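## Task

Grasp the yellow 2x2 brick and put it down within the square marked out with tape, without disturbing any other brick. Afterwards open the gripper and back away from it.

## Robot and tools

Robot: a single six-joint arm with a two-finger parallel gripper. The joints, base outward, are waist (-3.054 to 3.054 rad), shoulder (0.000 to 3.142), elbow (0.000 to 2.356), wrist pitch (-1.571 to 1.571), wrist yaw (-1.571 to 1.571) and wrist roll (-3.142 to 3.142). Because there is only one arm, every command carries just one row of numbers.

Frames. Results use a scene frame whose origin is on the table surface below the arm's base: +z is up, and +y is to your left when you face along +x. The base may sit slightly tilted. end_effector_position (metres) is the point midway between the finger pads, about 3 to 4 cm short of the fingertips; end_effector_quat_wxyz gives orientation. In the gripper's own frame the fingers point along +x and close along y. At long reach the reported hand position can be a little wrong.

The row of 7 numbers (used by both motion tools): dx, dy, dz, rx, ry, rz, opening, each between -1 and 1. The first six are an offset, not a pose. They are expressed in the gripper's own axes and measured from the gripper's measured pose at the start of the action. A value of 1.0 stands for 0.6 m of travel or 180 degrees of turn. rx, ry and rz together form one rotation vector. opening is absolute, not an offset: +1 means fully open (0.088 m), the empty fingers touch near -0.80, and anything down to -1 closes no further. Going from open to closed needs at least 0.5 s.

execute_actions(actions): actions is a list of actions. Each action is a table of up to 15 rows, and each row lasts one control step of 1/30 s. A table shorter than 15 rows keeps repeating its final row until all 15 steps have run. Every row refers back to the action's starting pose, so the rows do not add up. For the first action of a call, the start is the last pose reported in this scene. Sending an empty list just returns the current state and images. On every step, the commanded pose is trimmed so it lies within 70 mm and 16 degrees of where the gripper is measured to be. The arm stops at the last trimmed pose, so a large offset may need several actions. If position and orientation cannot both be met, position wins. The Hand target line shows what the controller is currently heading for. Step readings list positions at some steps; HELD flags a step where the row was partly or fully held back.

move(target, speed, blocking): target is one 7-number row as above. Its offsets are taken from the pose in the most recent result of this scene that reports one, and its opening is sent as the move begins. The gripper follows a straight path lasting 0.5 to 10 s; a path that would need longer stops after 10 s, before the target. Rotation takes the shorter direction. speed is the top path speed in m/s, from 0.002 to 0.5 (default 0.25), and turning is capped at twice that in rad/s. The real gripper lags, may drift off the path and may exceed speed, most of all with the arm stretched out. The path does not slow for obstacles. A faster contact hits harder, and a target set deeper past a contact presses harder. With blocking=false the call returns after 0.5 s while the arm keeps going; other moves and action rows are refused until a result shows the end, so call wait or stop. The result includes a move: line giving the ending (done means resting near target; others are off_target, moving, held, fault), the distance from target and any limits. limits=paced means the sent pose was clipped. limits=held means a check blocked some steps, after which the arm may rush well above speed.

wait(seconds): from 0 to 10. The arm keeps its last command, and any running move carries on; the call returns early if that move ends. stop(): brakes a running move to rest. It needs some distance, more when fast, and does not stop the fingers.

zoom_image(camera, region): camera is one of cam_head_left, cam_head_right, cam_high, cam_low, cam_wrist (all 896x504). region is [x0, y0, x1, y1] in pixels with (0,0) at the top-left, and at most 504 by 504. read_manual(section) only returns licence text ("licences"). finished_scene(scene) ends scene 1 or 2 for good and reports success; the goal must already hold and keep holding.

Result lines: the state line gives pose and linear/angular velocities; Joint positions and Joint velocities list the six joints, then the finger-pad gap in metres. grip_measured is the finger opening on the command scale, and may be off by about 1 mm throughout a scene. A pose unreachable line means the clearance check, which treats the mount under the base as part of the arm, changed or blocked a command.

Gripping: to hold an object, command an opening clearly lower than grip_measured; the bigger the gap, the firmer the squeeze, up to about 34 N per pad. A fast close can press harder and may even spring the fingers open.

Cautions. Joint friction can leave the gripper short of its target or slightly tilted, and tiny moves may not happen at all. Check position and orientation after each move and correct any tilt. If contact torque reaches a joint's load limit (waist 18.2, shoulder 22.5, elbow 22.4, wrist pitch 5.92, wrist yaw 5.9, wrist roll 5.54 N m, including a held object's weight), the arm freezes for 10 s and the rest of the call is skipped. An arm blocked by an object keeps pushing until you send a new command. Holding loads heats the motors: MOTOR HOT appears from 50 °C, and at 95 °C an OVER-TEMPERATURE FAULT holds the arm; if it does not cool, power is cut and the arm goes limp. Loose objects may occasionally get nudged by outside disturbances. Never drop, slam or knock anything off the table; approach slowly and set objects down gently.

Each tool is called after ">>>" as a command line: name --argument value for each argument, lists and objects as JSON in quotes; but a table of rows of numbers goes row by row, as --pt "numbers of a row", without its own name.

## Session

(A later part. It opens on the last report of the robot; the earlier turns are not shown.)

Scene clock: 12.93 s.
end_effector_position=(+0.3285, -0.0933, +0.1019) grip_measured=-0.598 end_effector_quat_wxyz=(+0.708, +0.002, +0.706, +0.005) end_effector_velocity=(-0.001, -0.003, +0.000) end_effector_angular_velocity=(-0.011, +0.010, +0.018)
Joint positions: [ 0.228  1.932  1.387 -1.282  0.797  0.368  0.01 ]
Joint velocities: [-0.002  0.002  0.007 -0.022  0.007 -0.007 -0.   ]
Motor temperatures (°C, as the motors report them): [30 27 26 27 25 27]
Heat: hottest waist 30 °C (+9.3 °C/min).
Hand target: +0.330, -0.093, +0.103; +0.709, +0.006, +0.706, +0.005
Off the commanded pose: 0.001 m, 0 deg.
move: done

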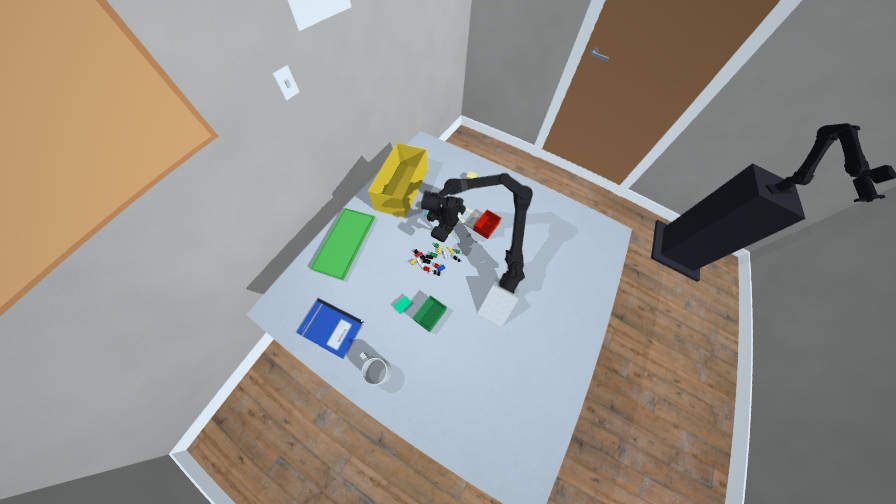

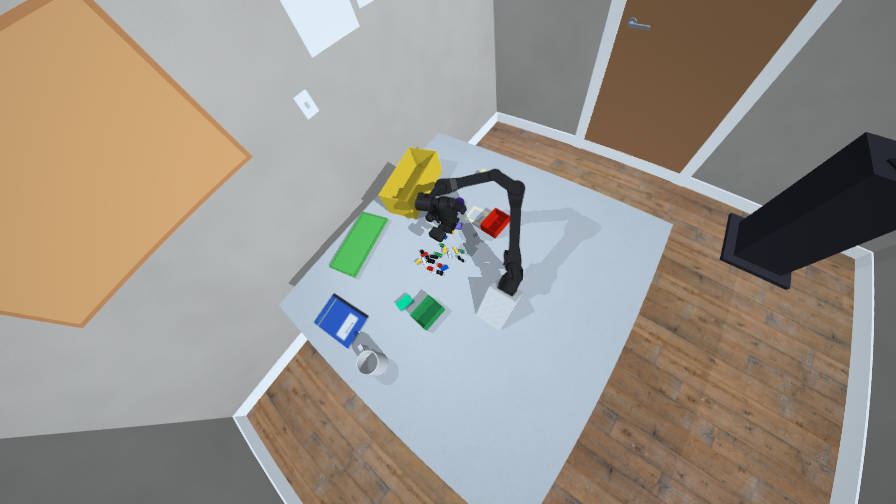

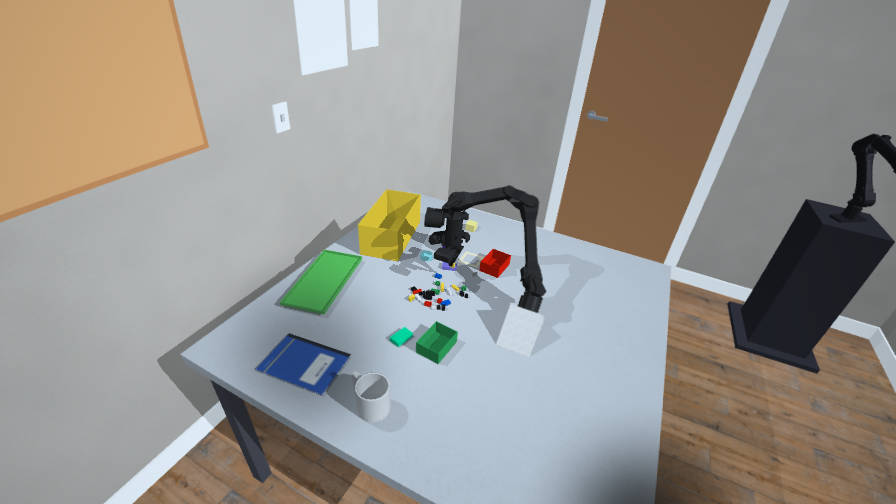

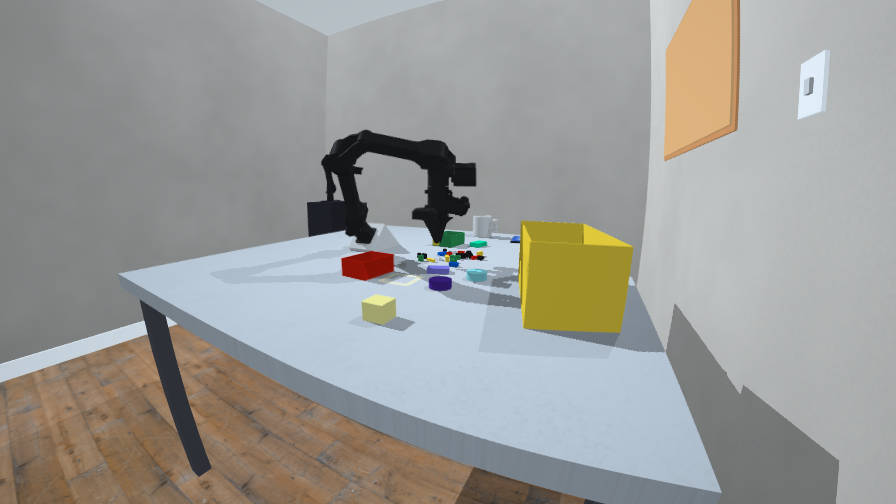

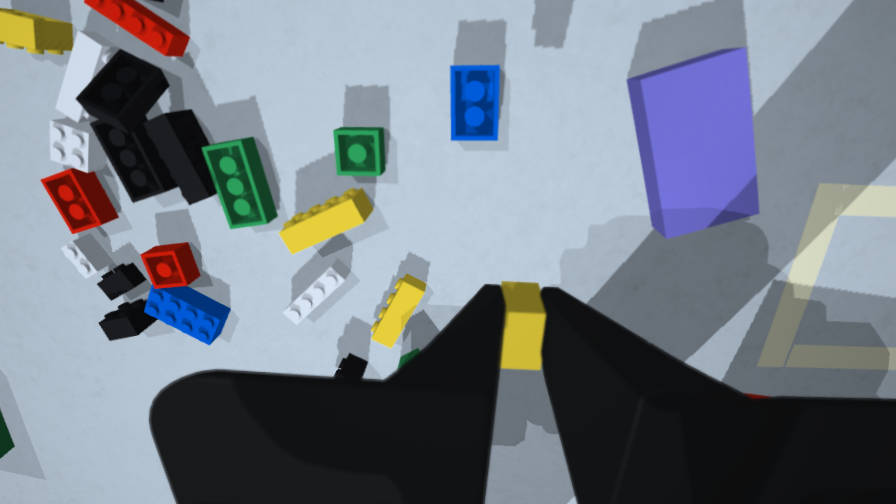

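>>> move --target '[0,-0.27,-0.012,0,0,0,-0.69]' --speed 0.2

Scene clock: 14.30 s.
end_effector_position=(+0.3210, -0.2532, +0.0974) grip_measured=-0.598 end_effector_quat_wxyz=(+0.706, +0.001, +0.708, +0.006) end_effector_velocity=(-0.000, -0.002, +0.002) end_effector_angular_velocity=(-0.007, -0.003, +0.022)
Joint positions: [-0.106  1.73   1.602 -1.356  0.827 -0.112  0.01 ]
Joint velocities: [ 0.002 -0.002  0.007 -0.007  0.007 -0.022 -0.   ]
Motor temperatures (°C, as the motors report them): [31 27 26 27 25 27]
Heat: hottest waist 31 °C (+12.6 °C/min).
Hand target: +0.321, -0.256, +0.099; +0.707, +0.003, +0.707, +0.005
Off the commanded pose: 0.004 m, 0 deg.
move: done

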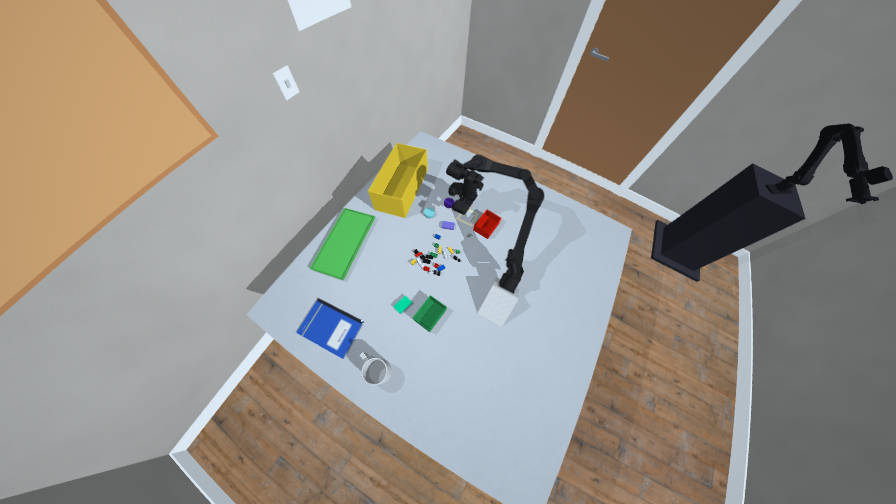

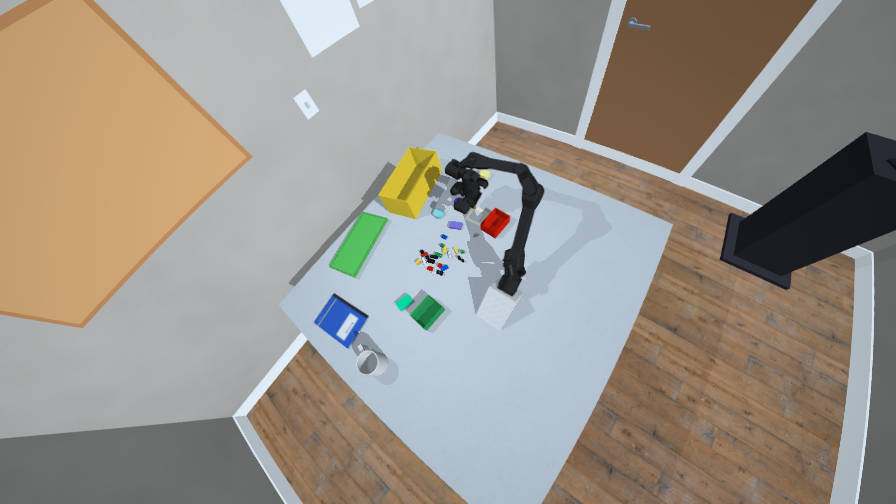

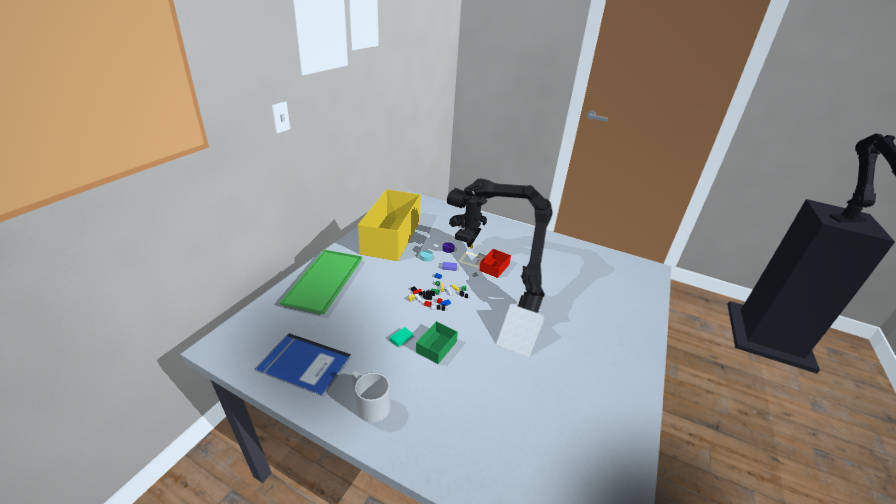

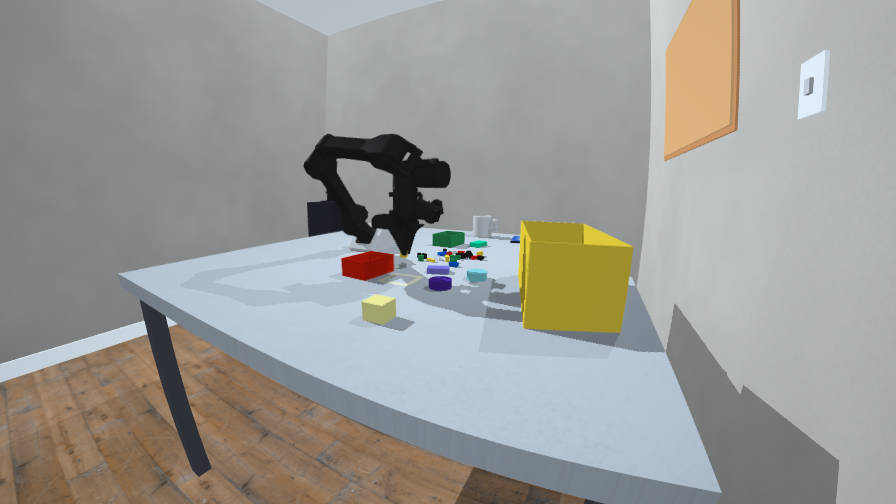

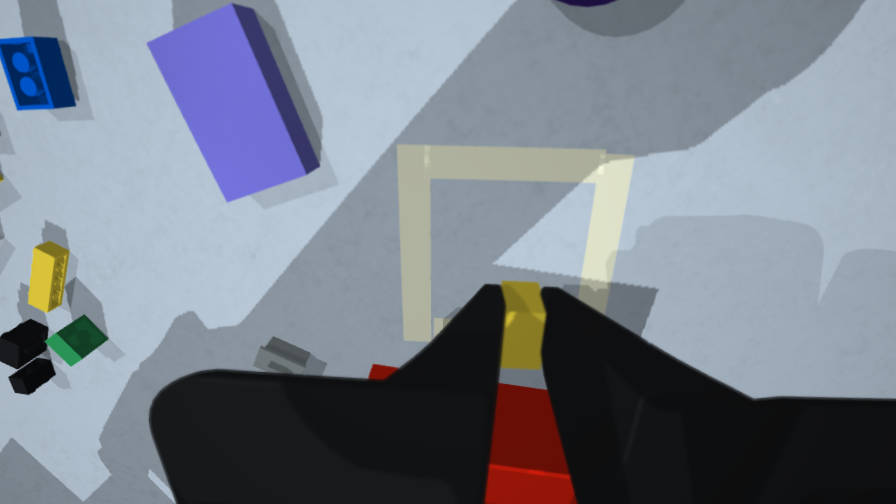

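>>> move --target '[0.08,0,0,0,0,0,-0.69]' --speed 0.1

>>> zoom_image --camera "cam_low" --region '[350, 230, 450, 295]'

Scene clock: 15.23 s.
end_effector_position=(+0.3230, -0.2509, +0.0487) grip_measured=-0.598 end_effector_quat_wxyz=(+0.704, -0.001, +0.710, +0.006) end_effector_velocity=(-0.000, -0.001, +0.003) end_effector_angular_velocity=(+0.017, -0.018, -0.011)
Joint positions: [-0.211  1.726  1.457 -1.109  0.814 -0.264  0.01 ]
Joint velocities: [-0.002 -0.017 -0.002  0.007 -0.022 -0.007 -0.   ]
Motor temperatures (°C, as the motors report them): [31 27 26 27 25 27]
Heat: hottest waist 31 °C (+11.8 °C/min).
Hand target: +0.321, -0.252, +0.049; +0.705, +0.001, +0.709, +0.006
Off the commanded pose: 0.003 m, 0 deg.
move: done

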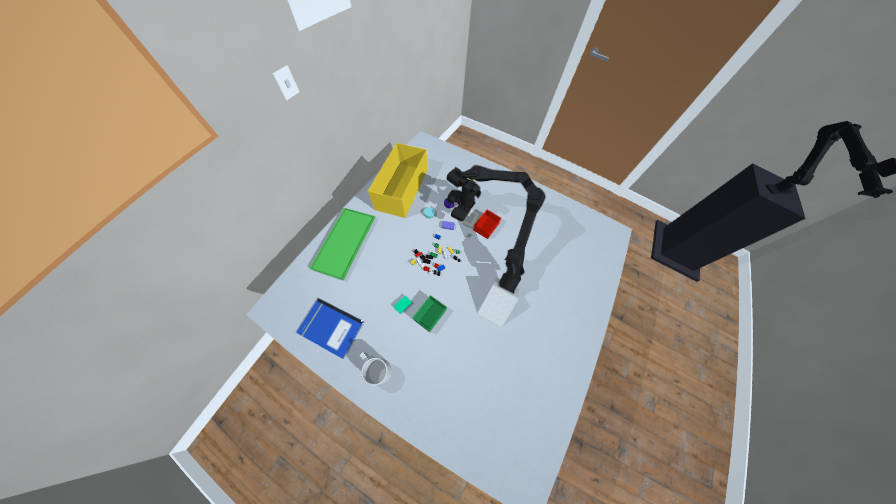

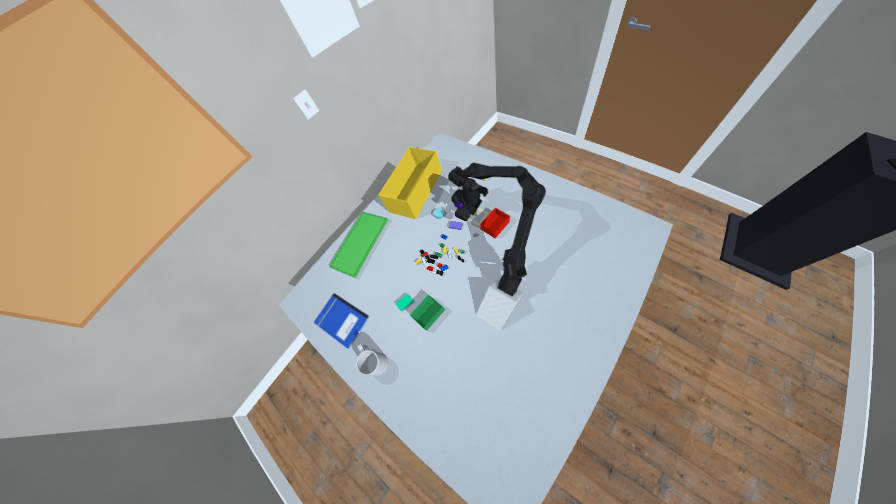

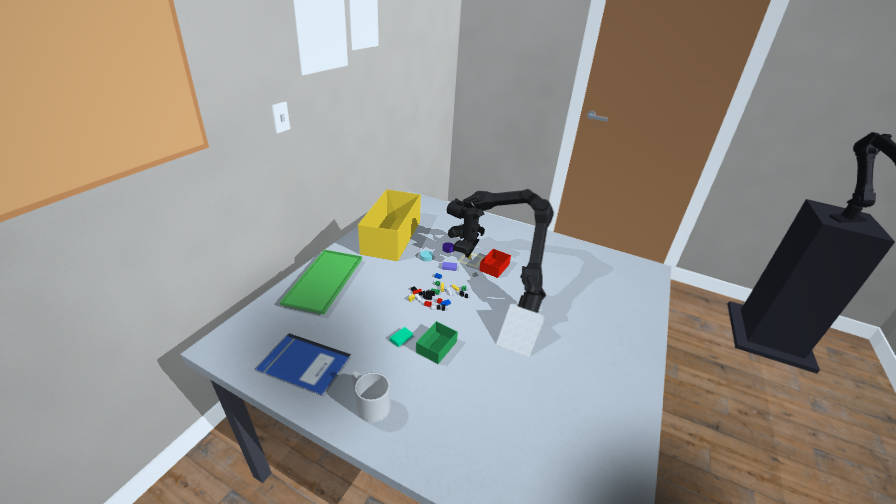

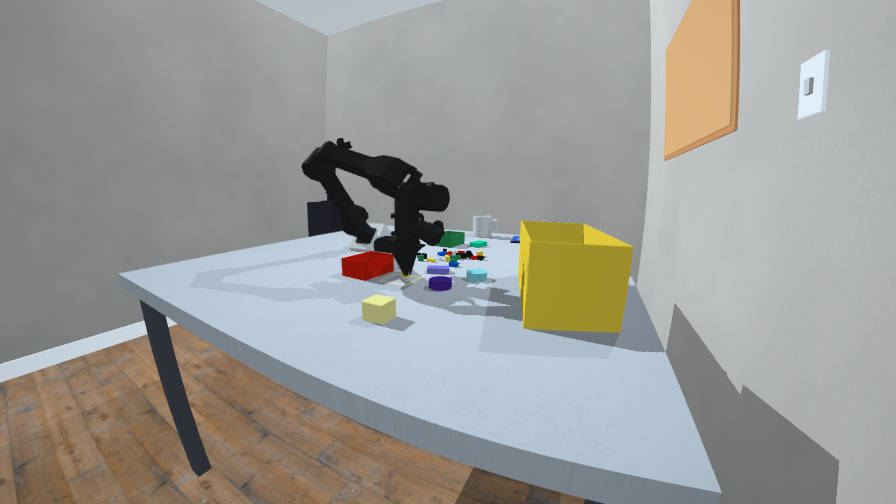

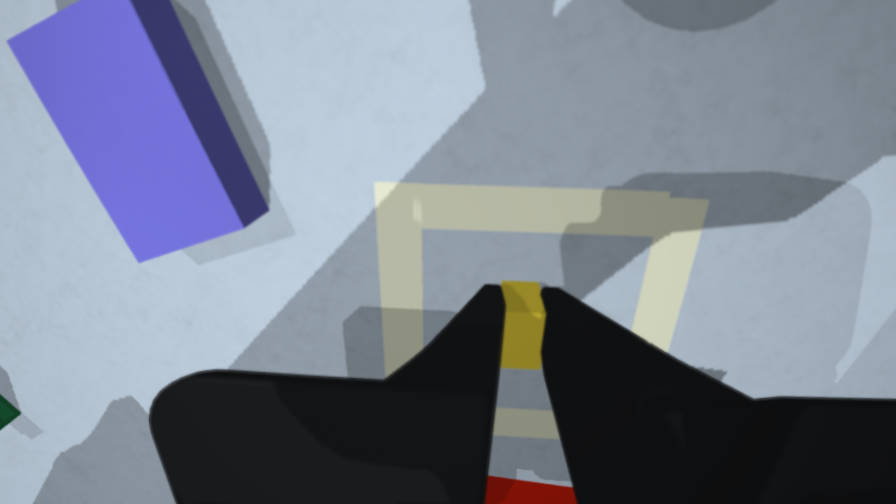

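Region (350, 230, 450, 295) of cam_low's 896x504 image, scaled by 5.040, with more detail than that image has; it fills the top 328 rows of this view, and the rest is white.

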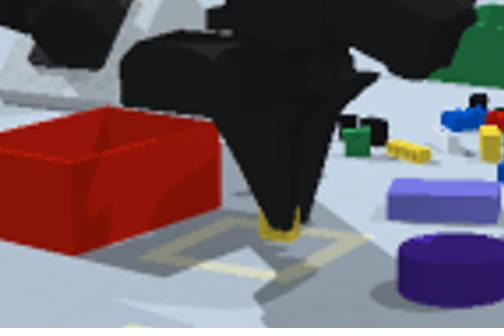

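>>> move --target '[0.012,0,-0.004,0,0,0,-0.69]' --speed 0.02

>>> zoom_image --camera "cam_low" --region '[370, 250, 440, 295]'

Scene clock: 16.00 s.
end_effector_position=(+0.3231, -0.2500, +0.0427) grip_measured=-0.598 end_effector_quat_wxyz=(+0.705, -0.002, +0.709, +0.006) end_effector_velocity=(-0.001, -0.001, -0.001) end_effector_angular_velocity=(-0.008, +0.002, +0.004)
Joint positions: [-0.222  1.725  1.436 -1.073  0.814 -0.283  0.01 ]
Joint velocities: [-0.002 -0.002 -0.007  0.007  0.007 -0.007 -0.   ]
Motor temperatures (°C, as the motors report them): [31 27 26 27 25 27]
Heat: hottest waist 31 °C (+11.2 °C/min).
Hand target: +0.321, -0.251, +0.042; +0.704, -0.001, +0.710, +0.006
Off the commanded pose: 0.003 m, 0 deg.
move: done

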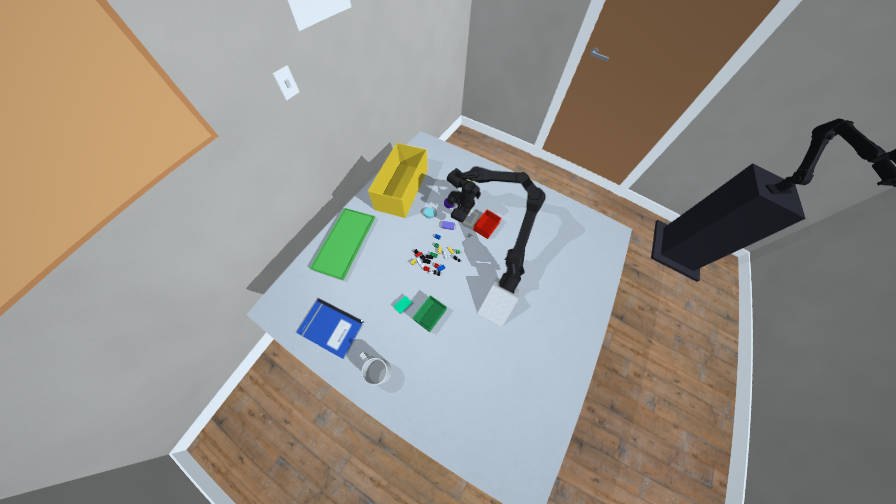

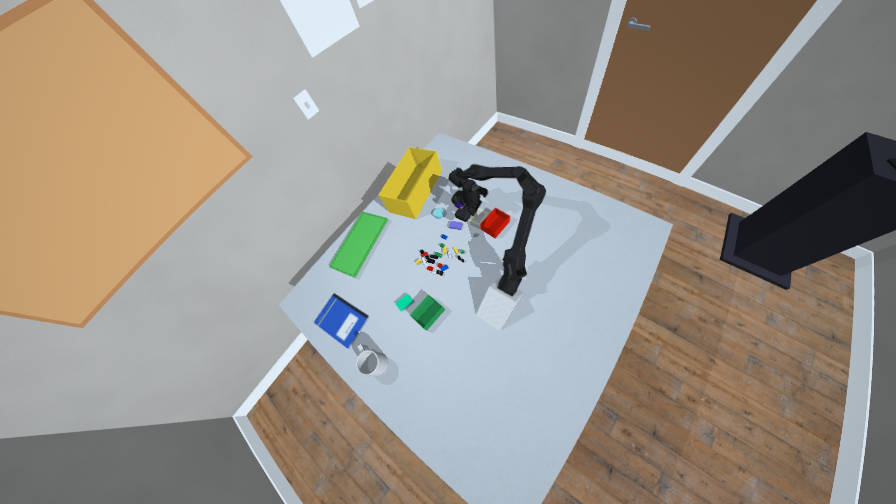

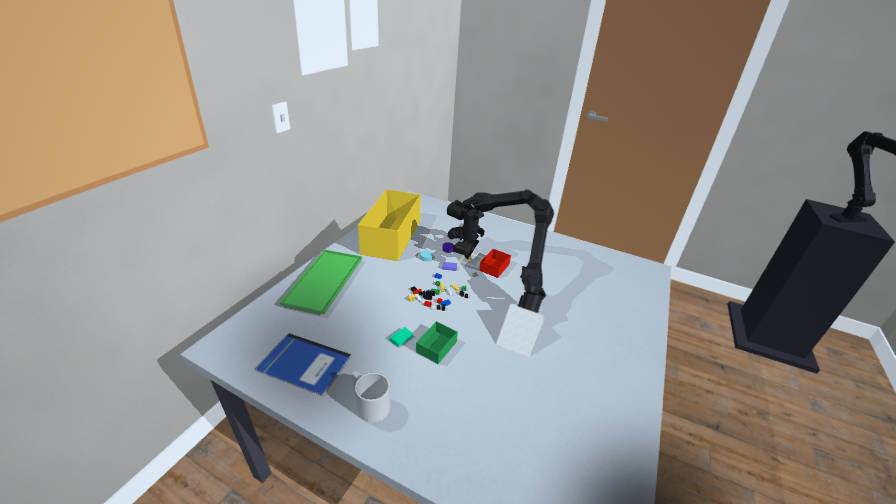

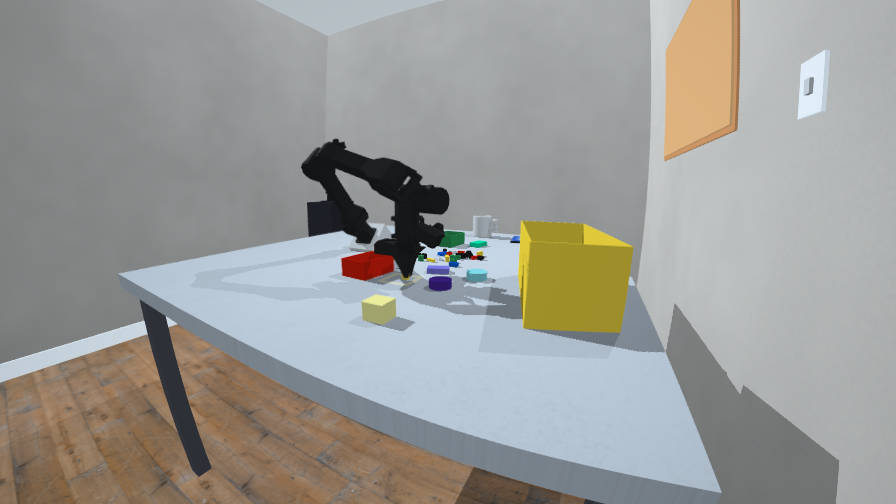

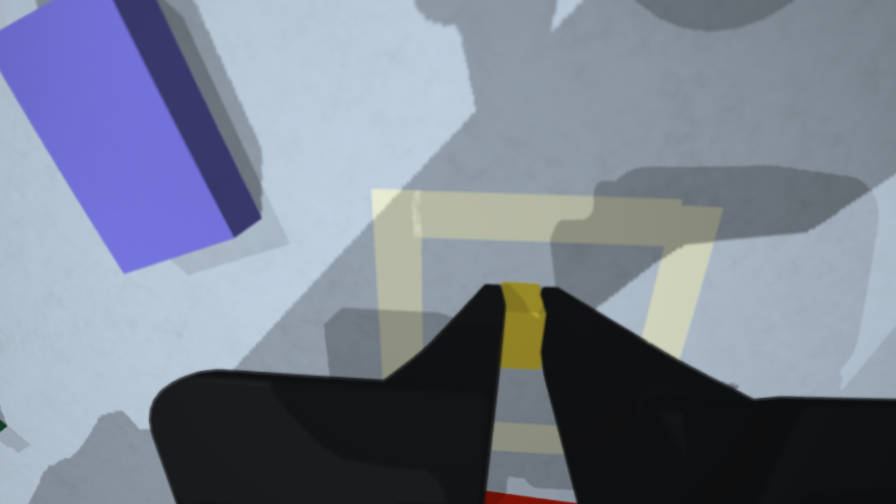

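Region (370, 250, 440, 295) of cam_low's 896x504 image, scaled by 7.200, with more detail than that image has; it fills the top 324 rows of this view, and the rest is white.

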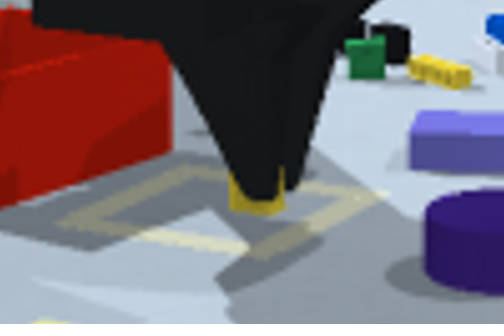

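Brick appears to touch the table. Release and lift.

>>> execute_actions --actions '[[[0,0,0,0,0,0,-0.6],[0,0,0,0,0,0,-0.55],[0,0,0,0,0,0,-0.5],[0,0,0,0,0,0,-0.45],[0,0,0,0,0,0,-0.4],[0,0,0,0,0,0,-0.35]]]'

>>> move --target '[-0.16,0,0,0,0,0,-0.35]' --speed 0.15

Scene clock: 16.57 s.
end_effector_position=(+0.3232, -0.2500, +0.0427) grip_measured=-0.354 end_effector_quat_wxyz=(+0.705, -0.002, +0.709, +0.006) end_effector_velocity=(-0.001, +0.003, -0.000) end_effector_angular_velocity=(+0.009, +0.004, +0.018)
Joint positions: [-0.222  1.725  1.436 -1.073  0.814 -0.284  0.022]
Joint velocities: [ 0.002  0.002 -0.002 -0.007 -0.007 -0.007  0.002]
Motor temperatures (°C, as the motors report them): [31 27 26 27 25 27]
Heat: hottest waist 31 °C (+10.9 °C/min).
Hand target: +0.323, -0.250, +0.043; +0.705, -0.002, +0.709, +0.006
Off the commanded pose: 0.000 m, 0 deg.
Step readings (end_effector_position):
0: (+0.3232, -0.2500, +0.0427)
1: (+0.3232, -0.2500, +0.0427)
2: (+0.3232, -0.2500, +0.0427)
4: (+0.3232, -0.2500, +0.0427)
8: (+0.3232, -0.2500, +0.0427)
15: end_effector_position above

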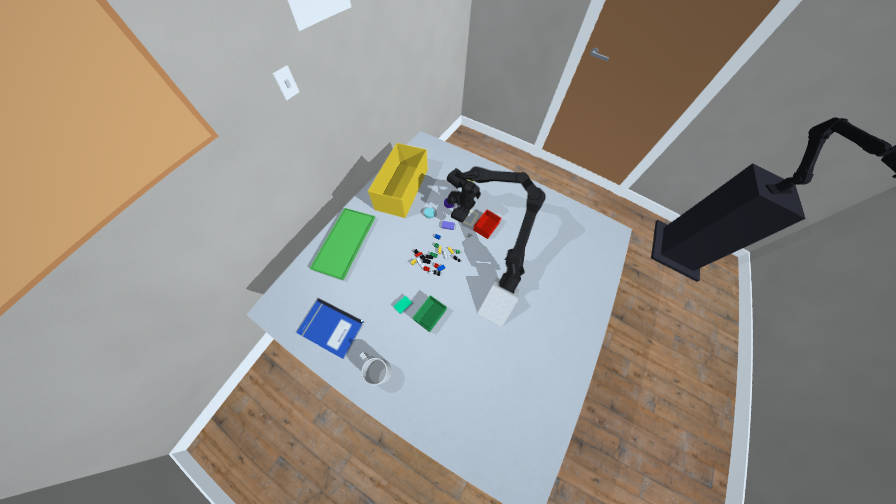

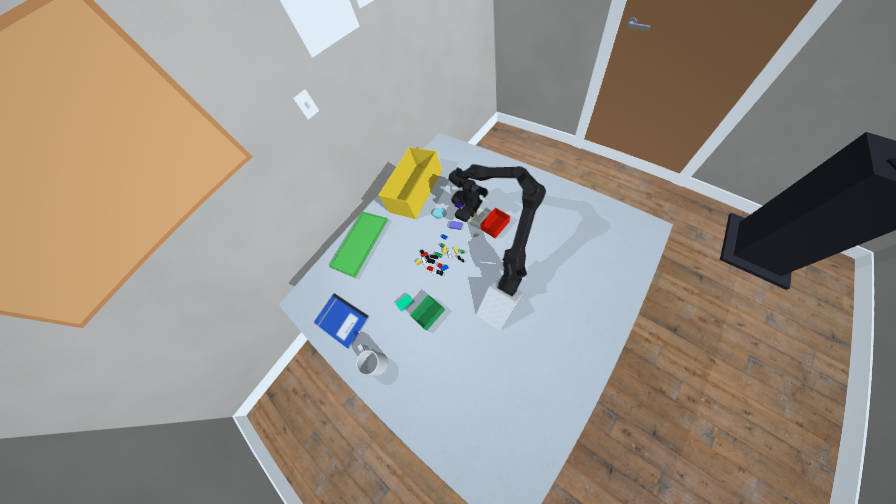

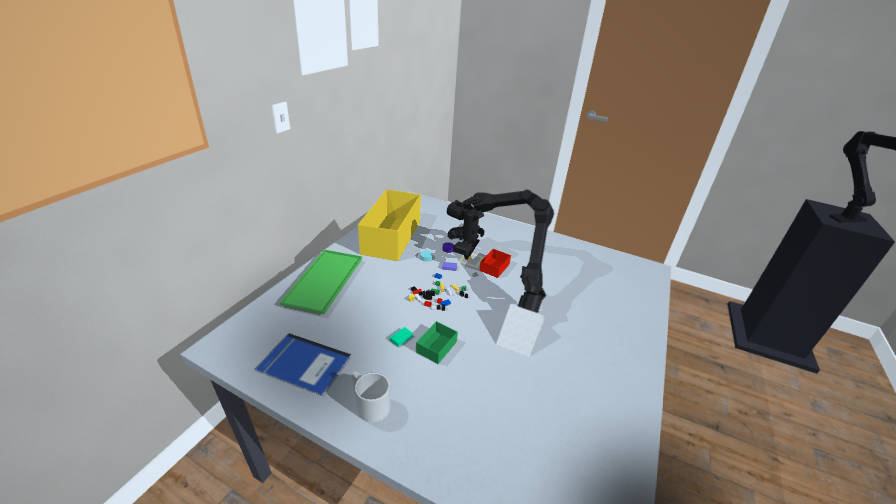

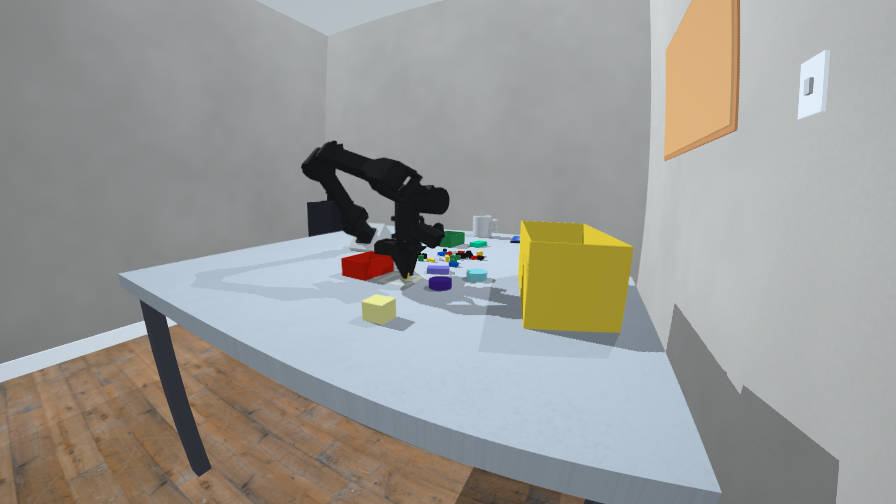

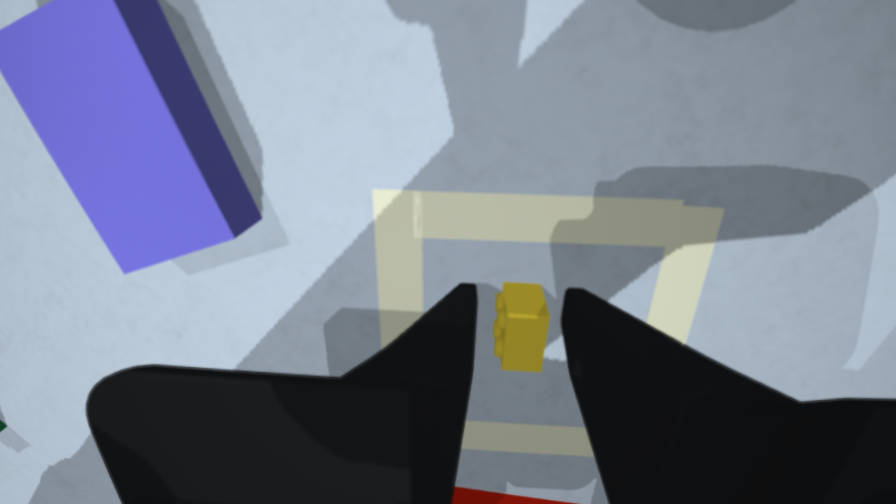

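Scene clock: 17.57 s.
end_effector_position=(+0.3218, -0.2523, +0.1396) grip_measured=-0.350 end_effector_quat_wxyz=(+0.709, -0.001, +0.705, +0.006) end_effector_velocity=(-0.003, +0.001, -0.003) end_effector_angular_velocity=(-0.009, +0.032, +0.040)
Joint positions: [-0.004  1.768  1.758 -1.57   0.833  0.024  0.022]
Joint velocities: [-0.002  0.017  0.007 -0.037  0.007 -0.007 -0.   ]
Motor temperatures (°C, as the motors report them): [31 27 26 27 25 27]
Heat: hottest waist 31 °C (+10.2 °C/min).
Hand target: +0.324, -0.251, +0.139; +0.707, -0.003, +0.707, +0.006
Off the commanded pose: 0.003 m, 1 deg.
joint sent to its limit — the command would take joint 4 (wrist pitch) past its lower limit, so that joint was sent only as far as its limit.
move: done

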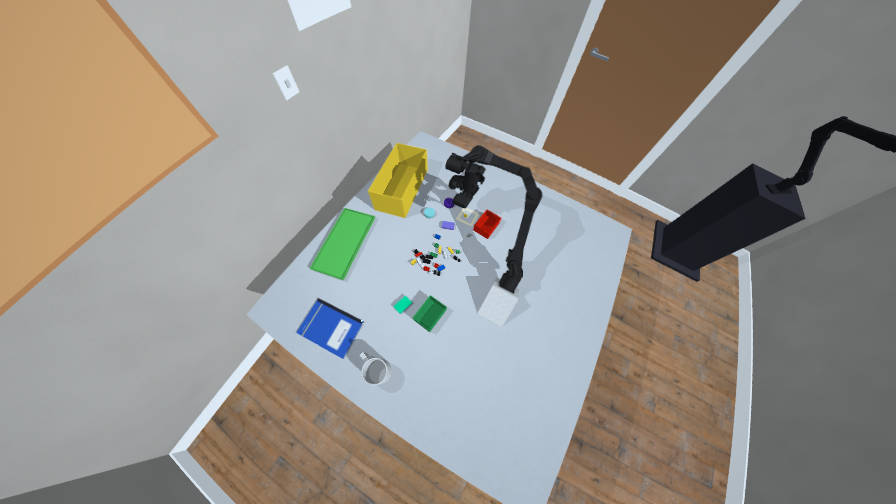

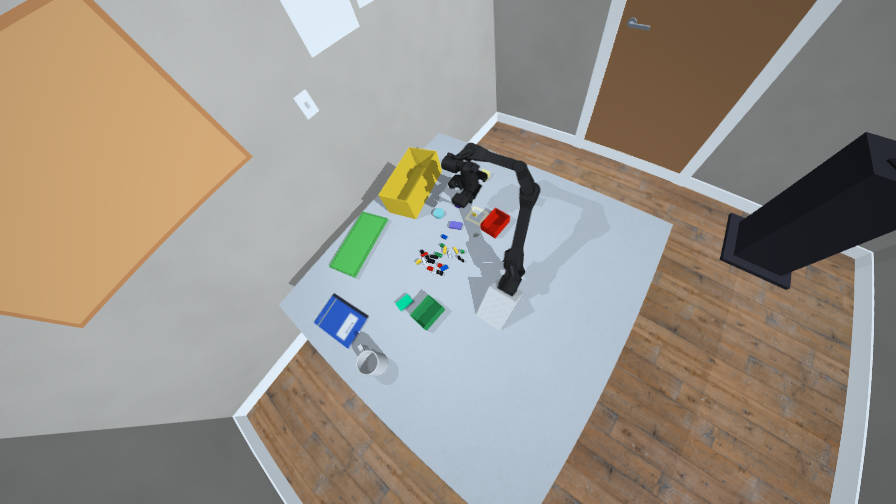

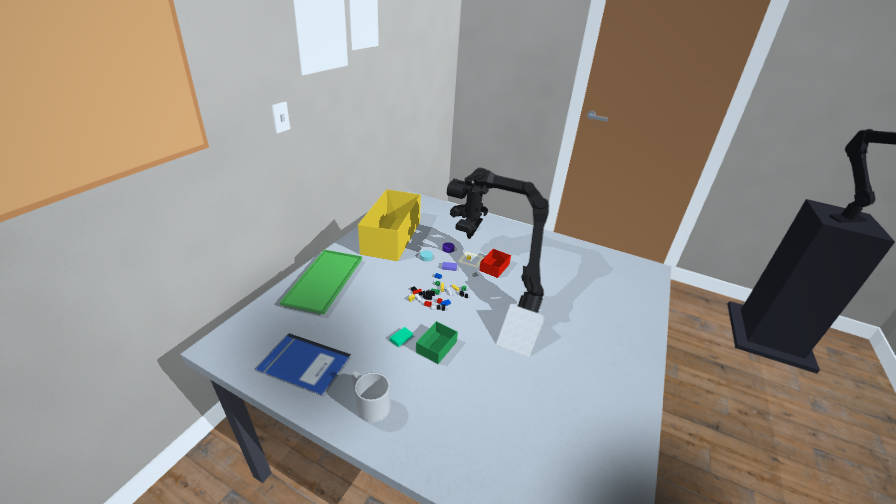

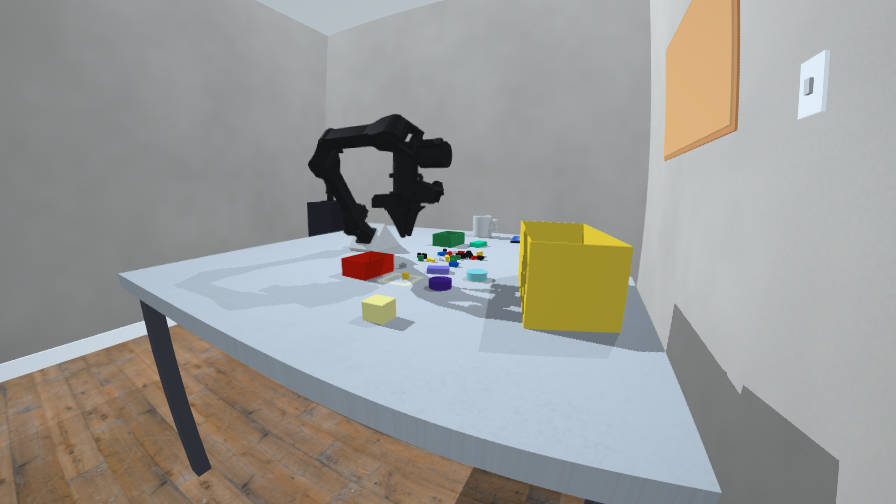

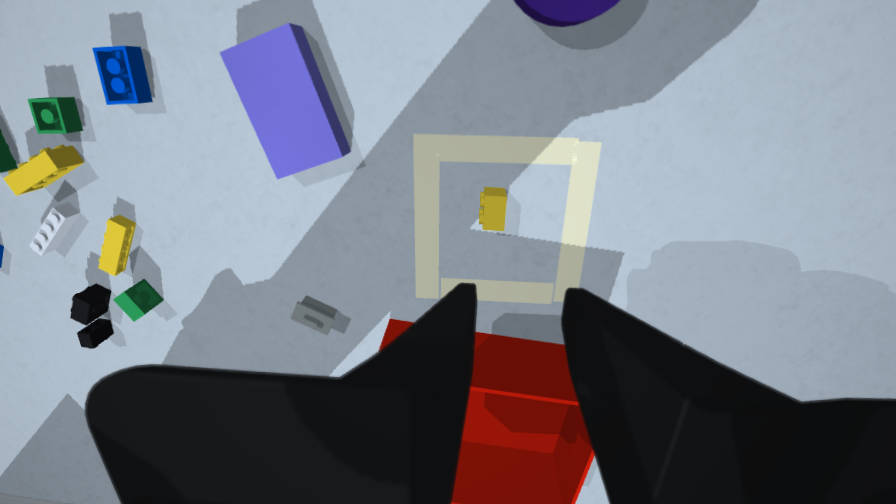

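>>> finished_scene --scene 2

The scene is finished: the task was done.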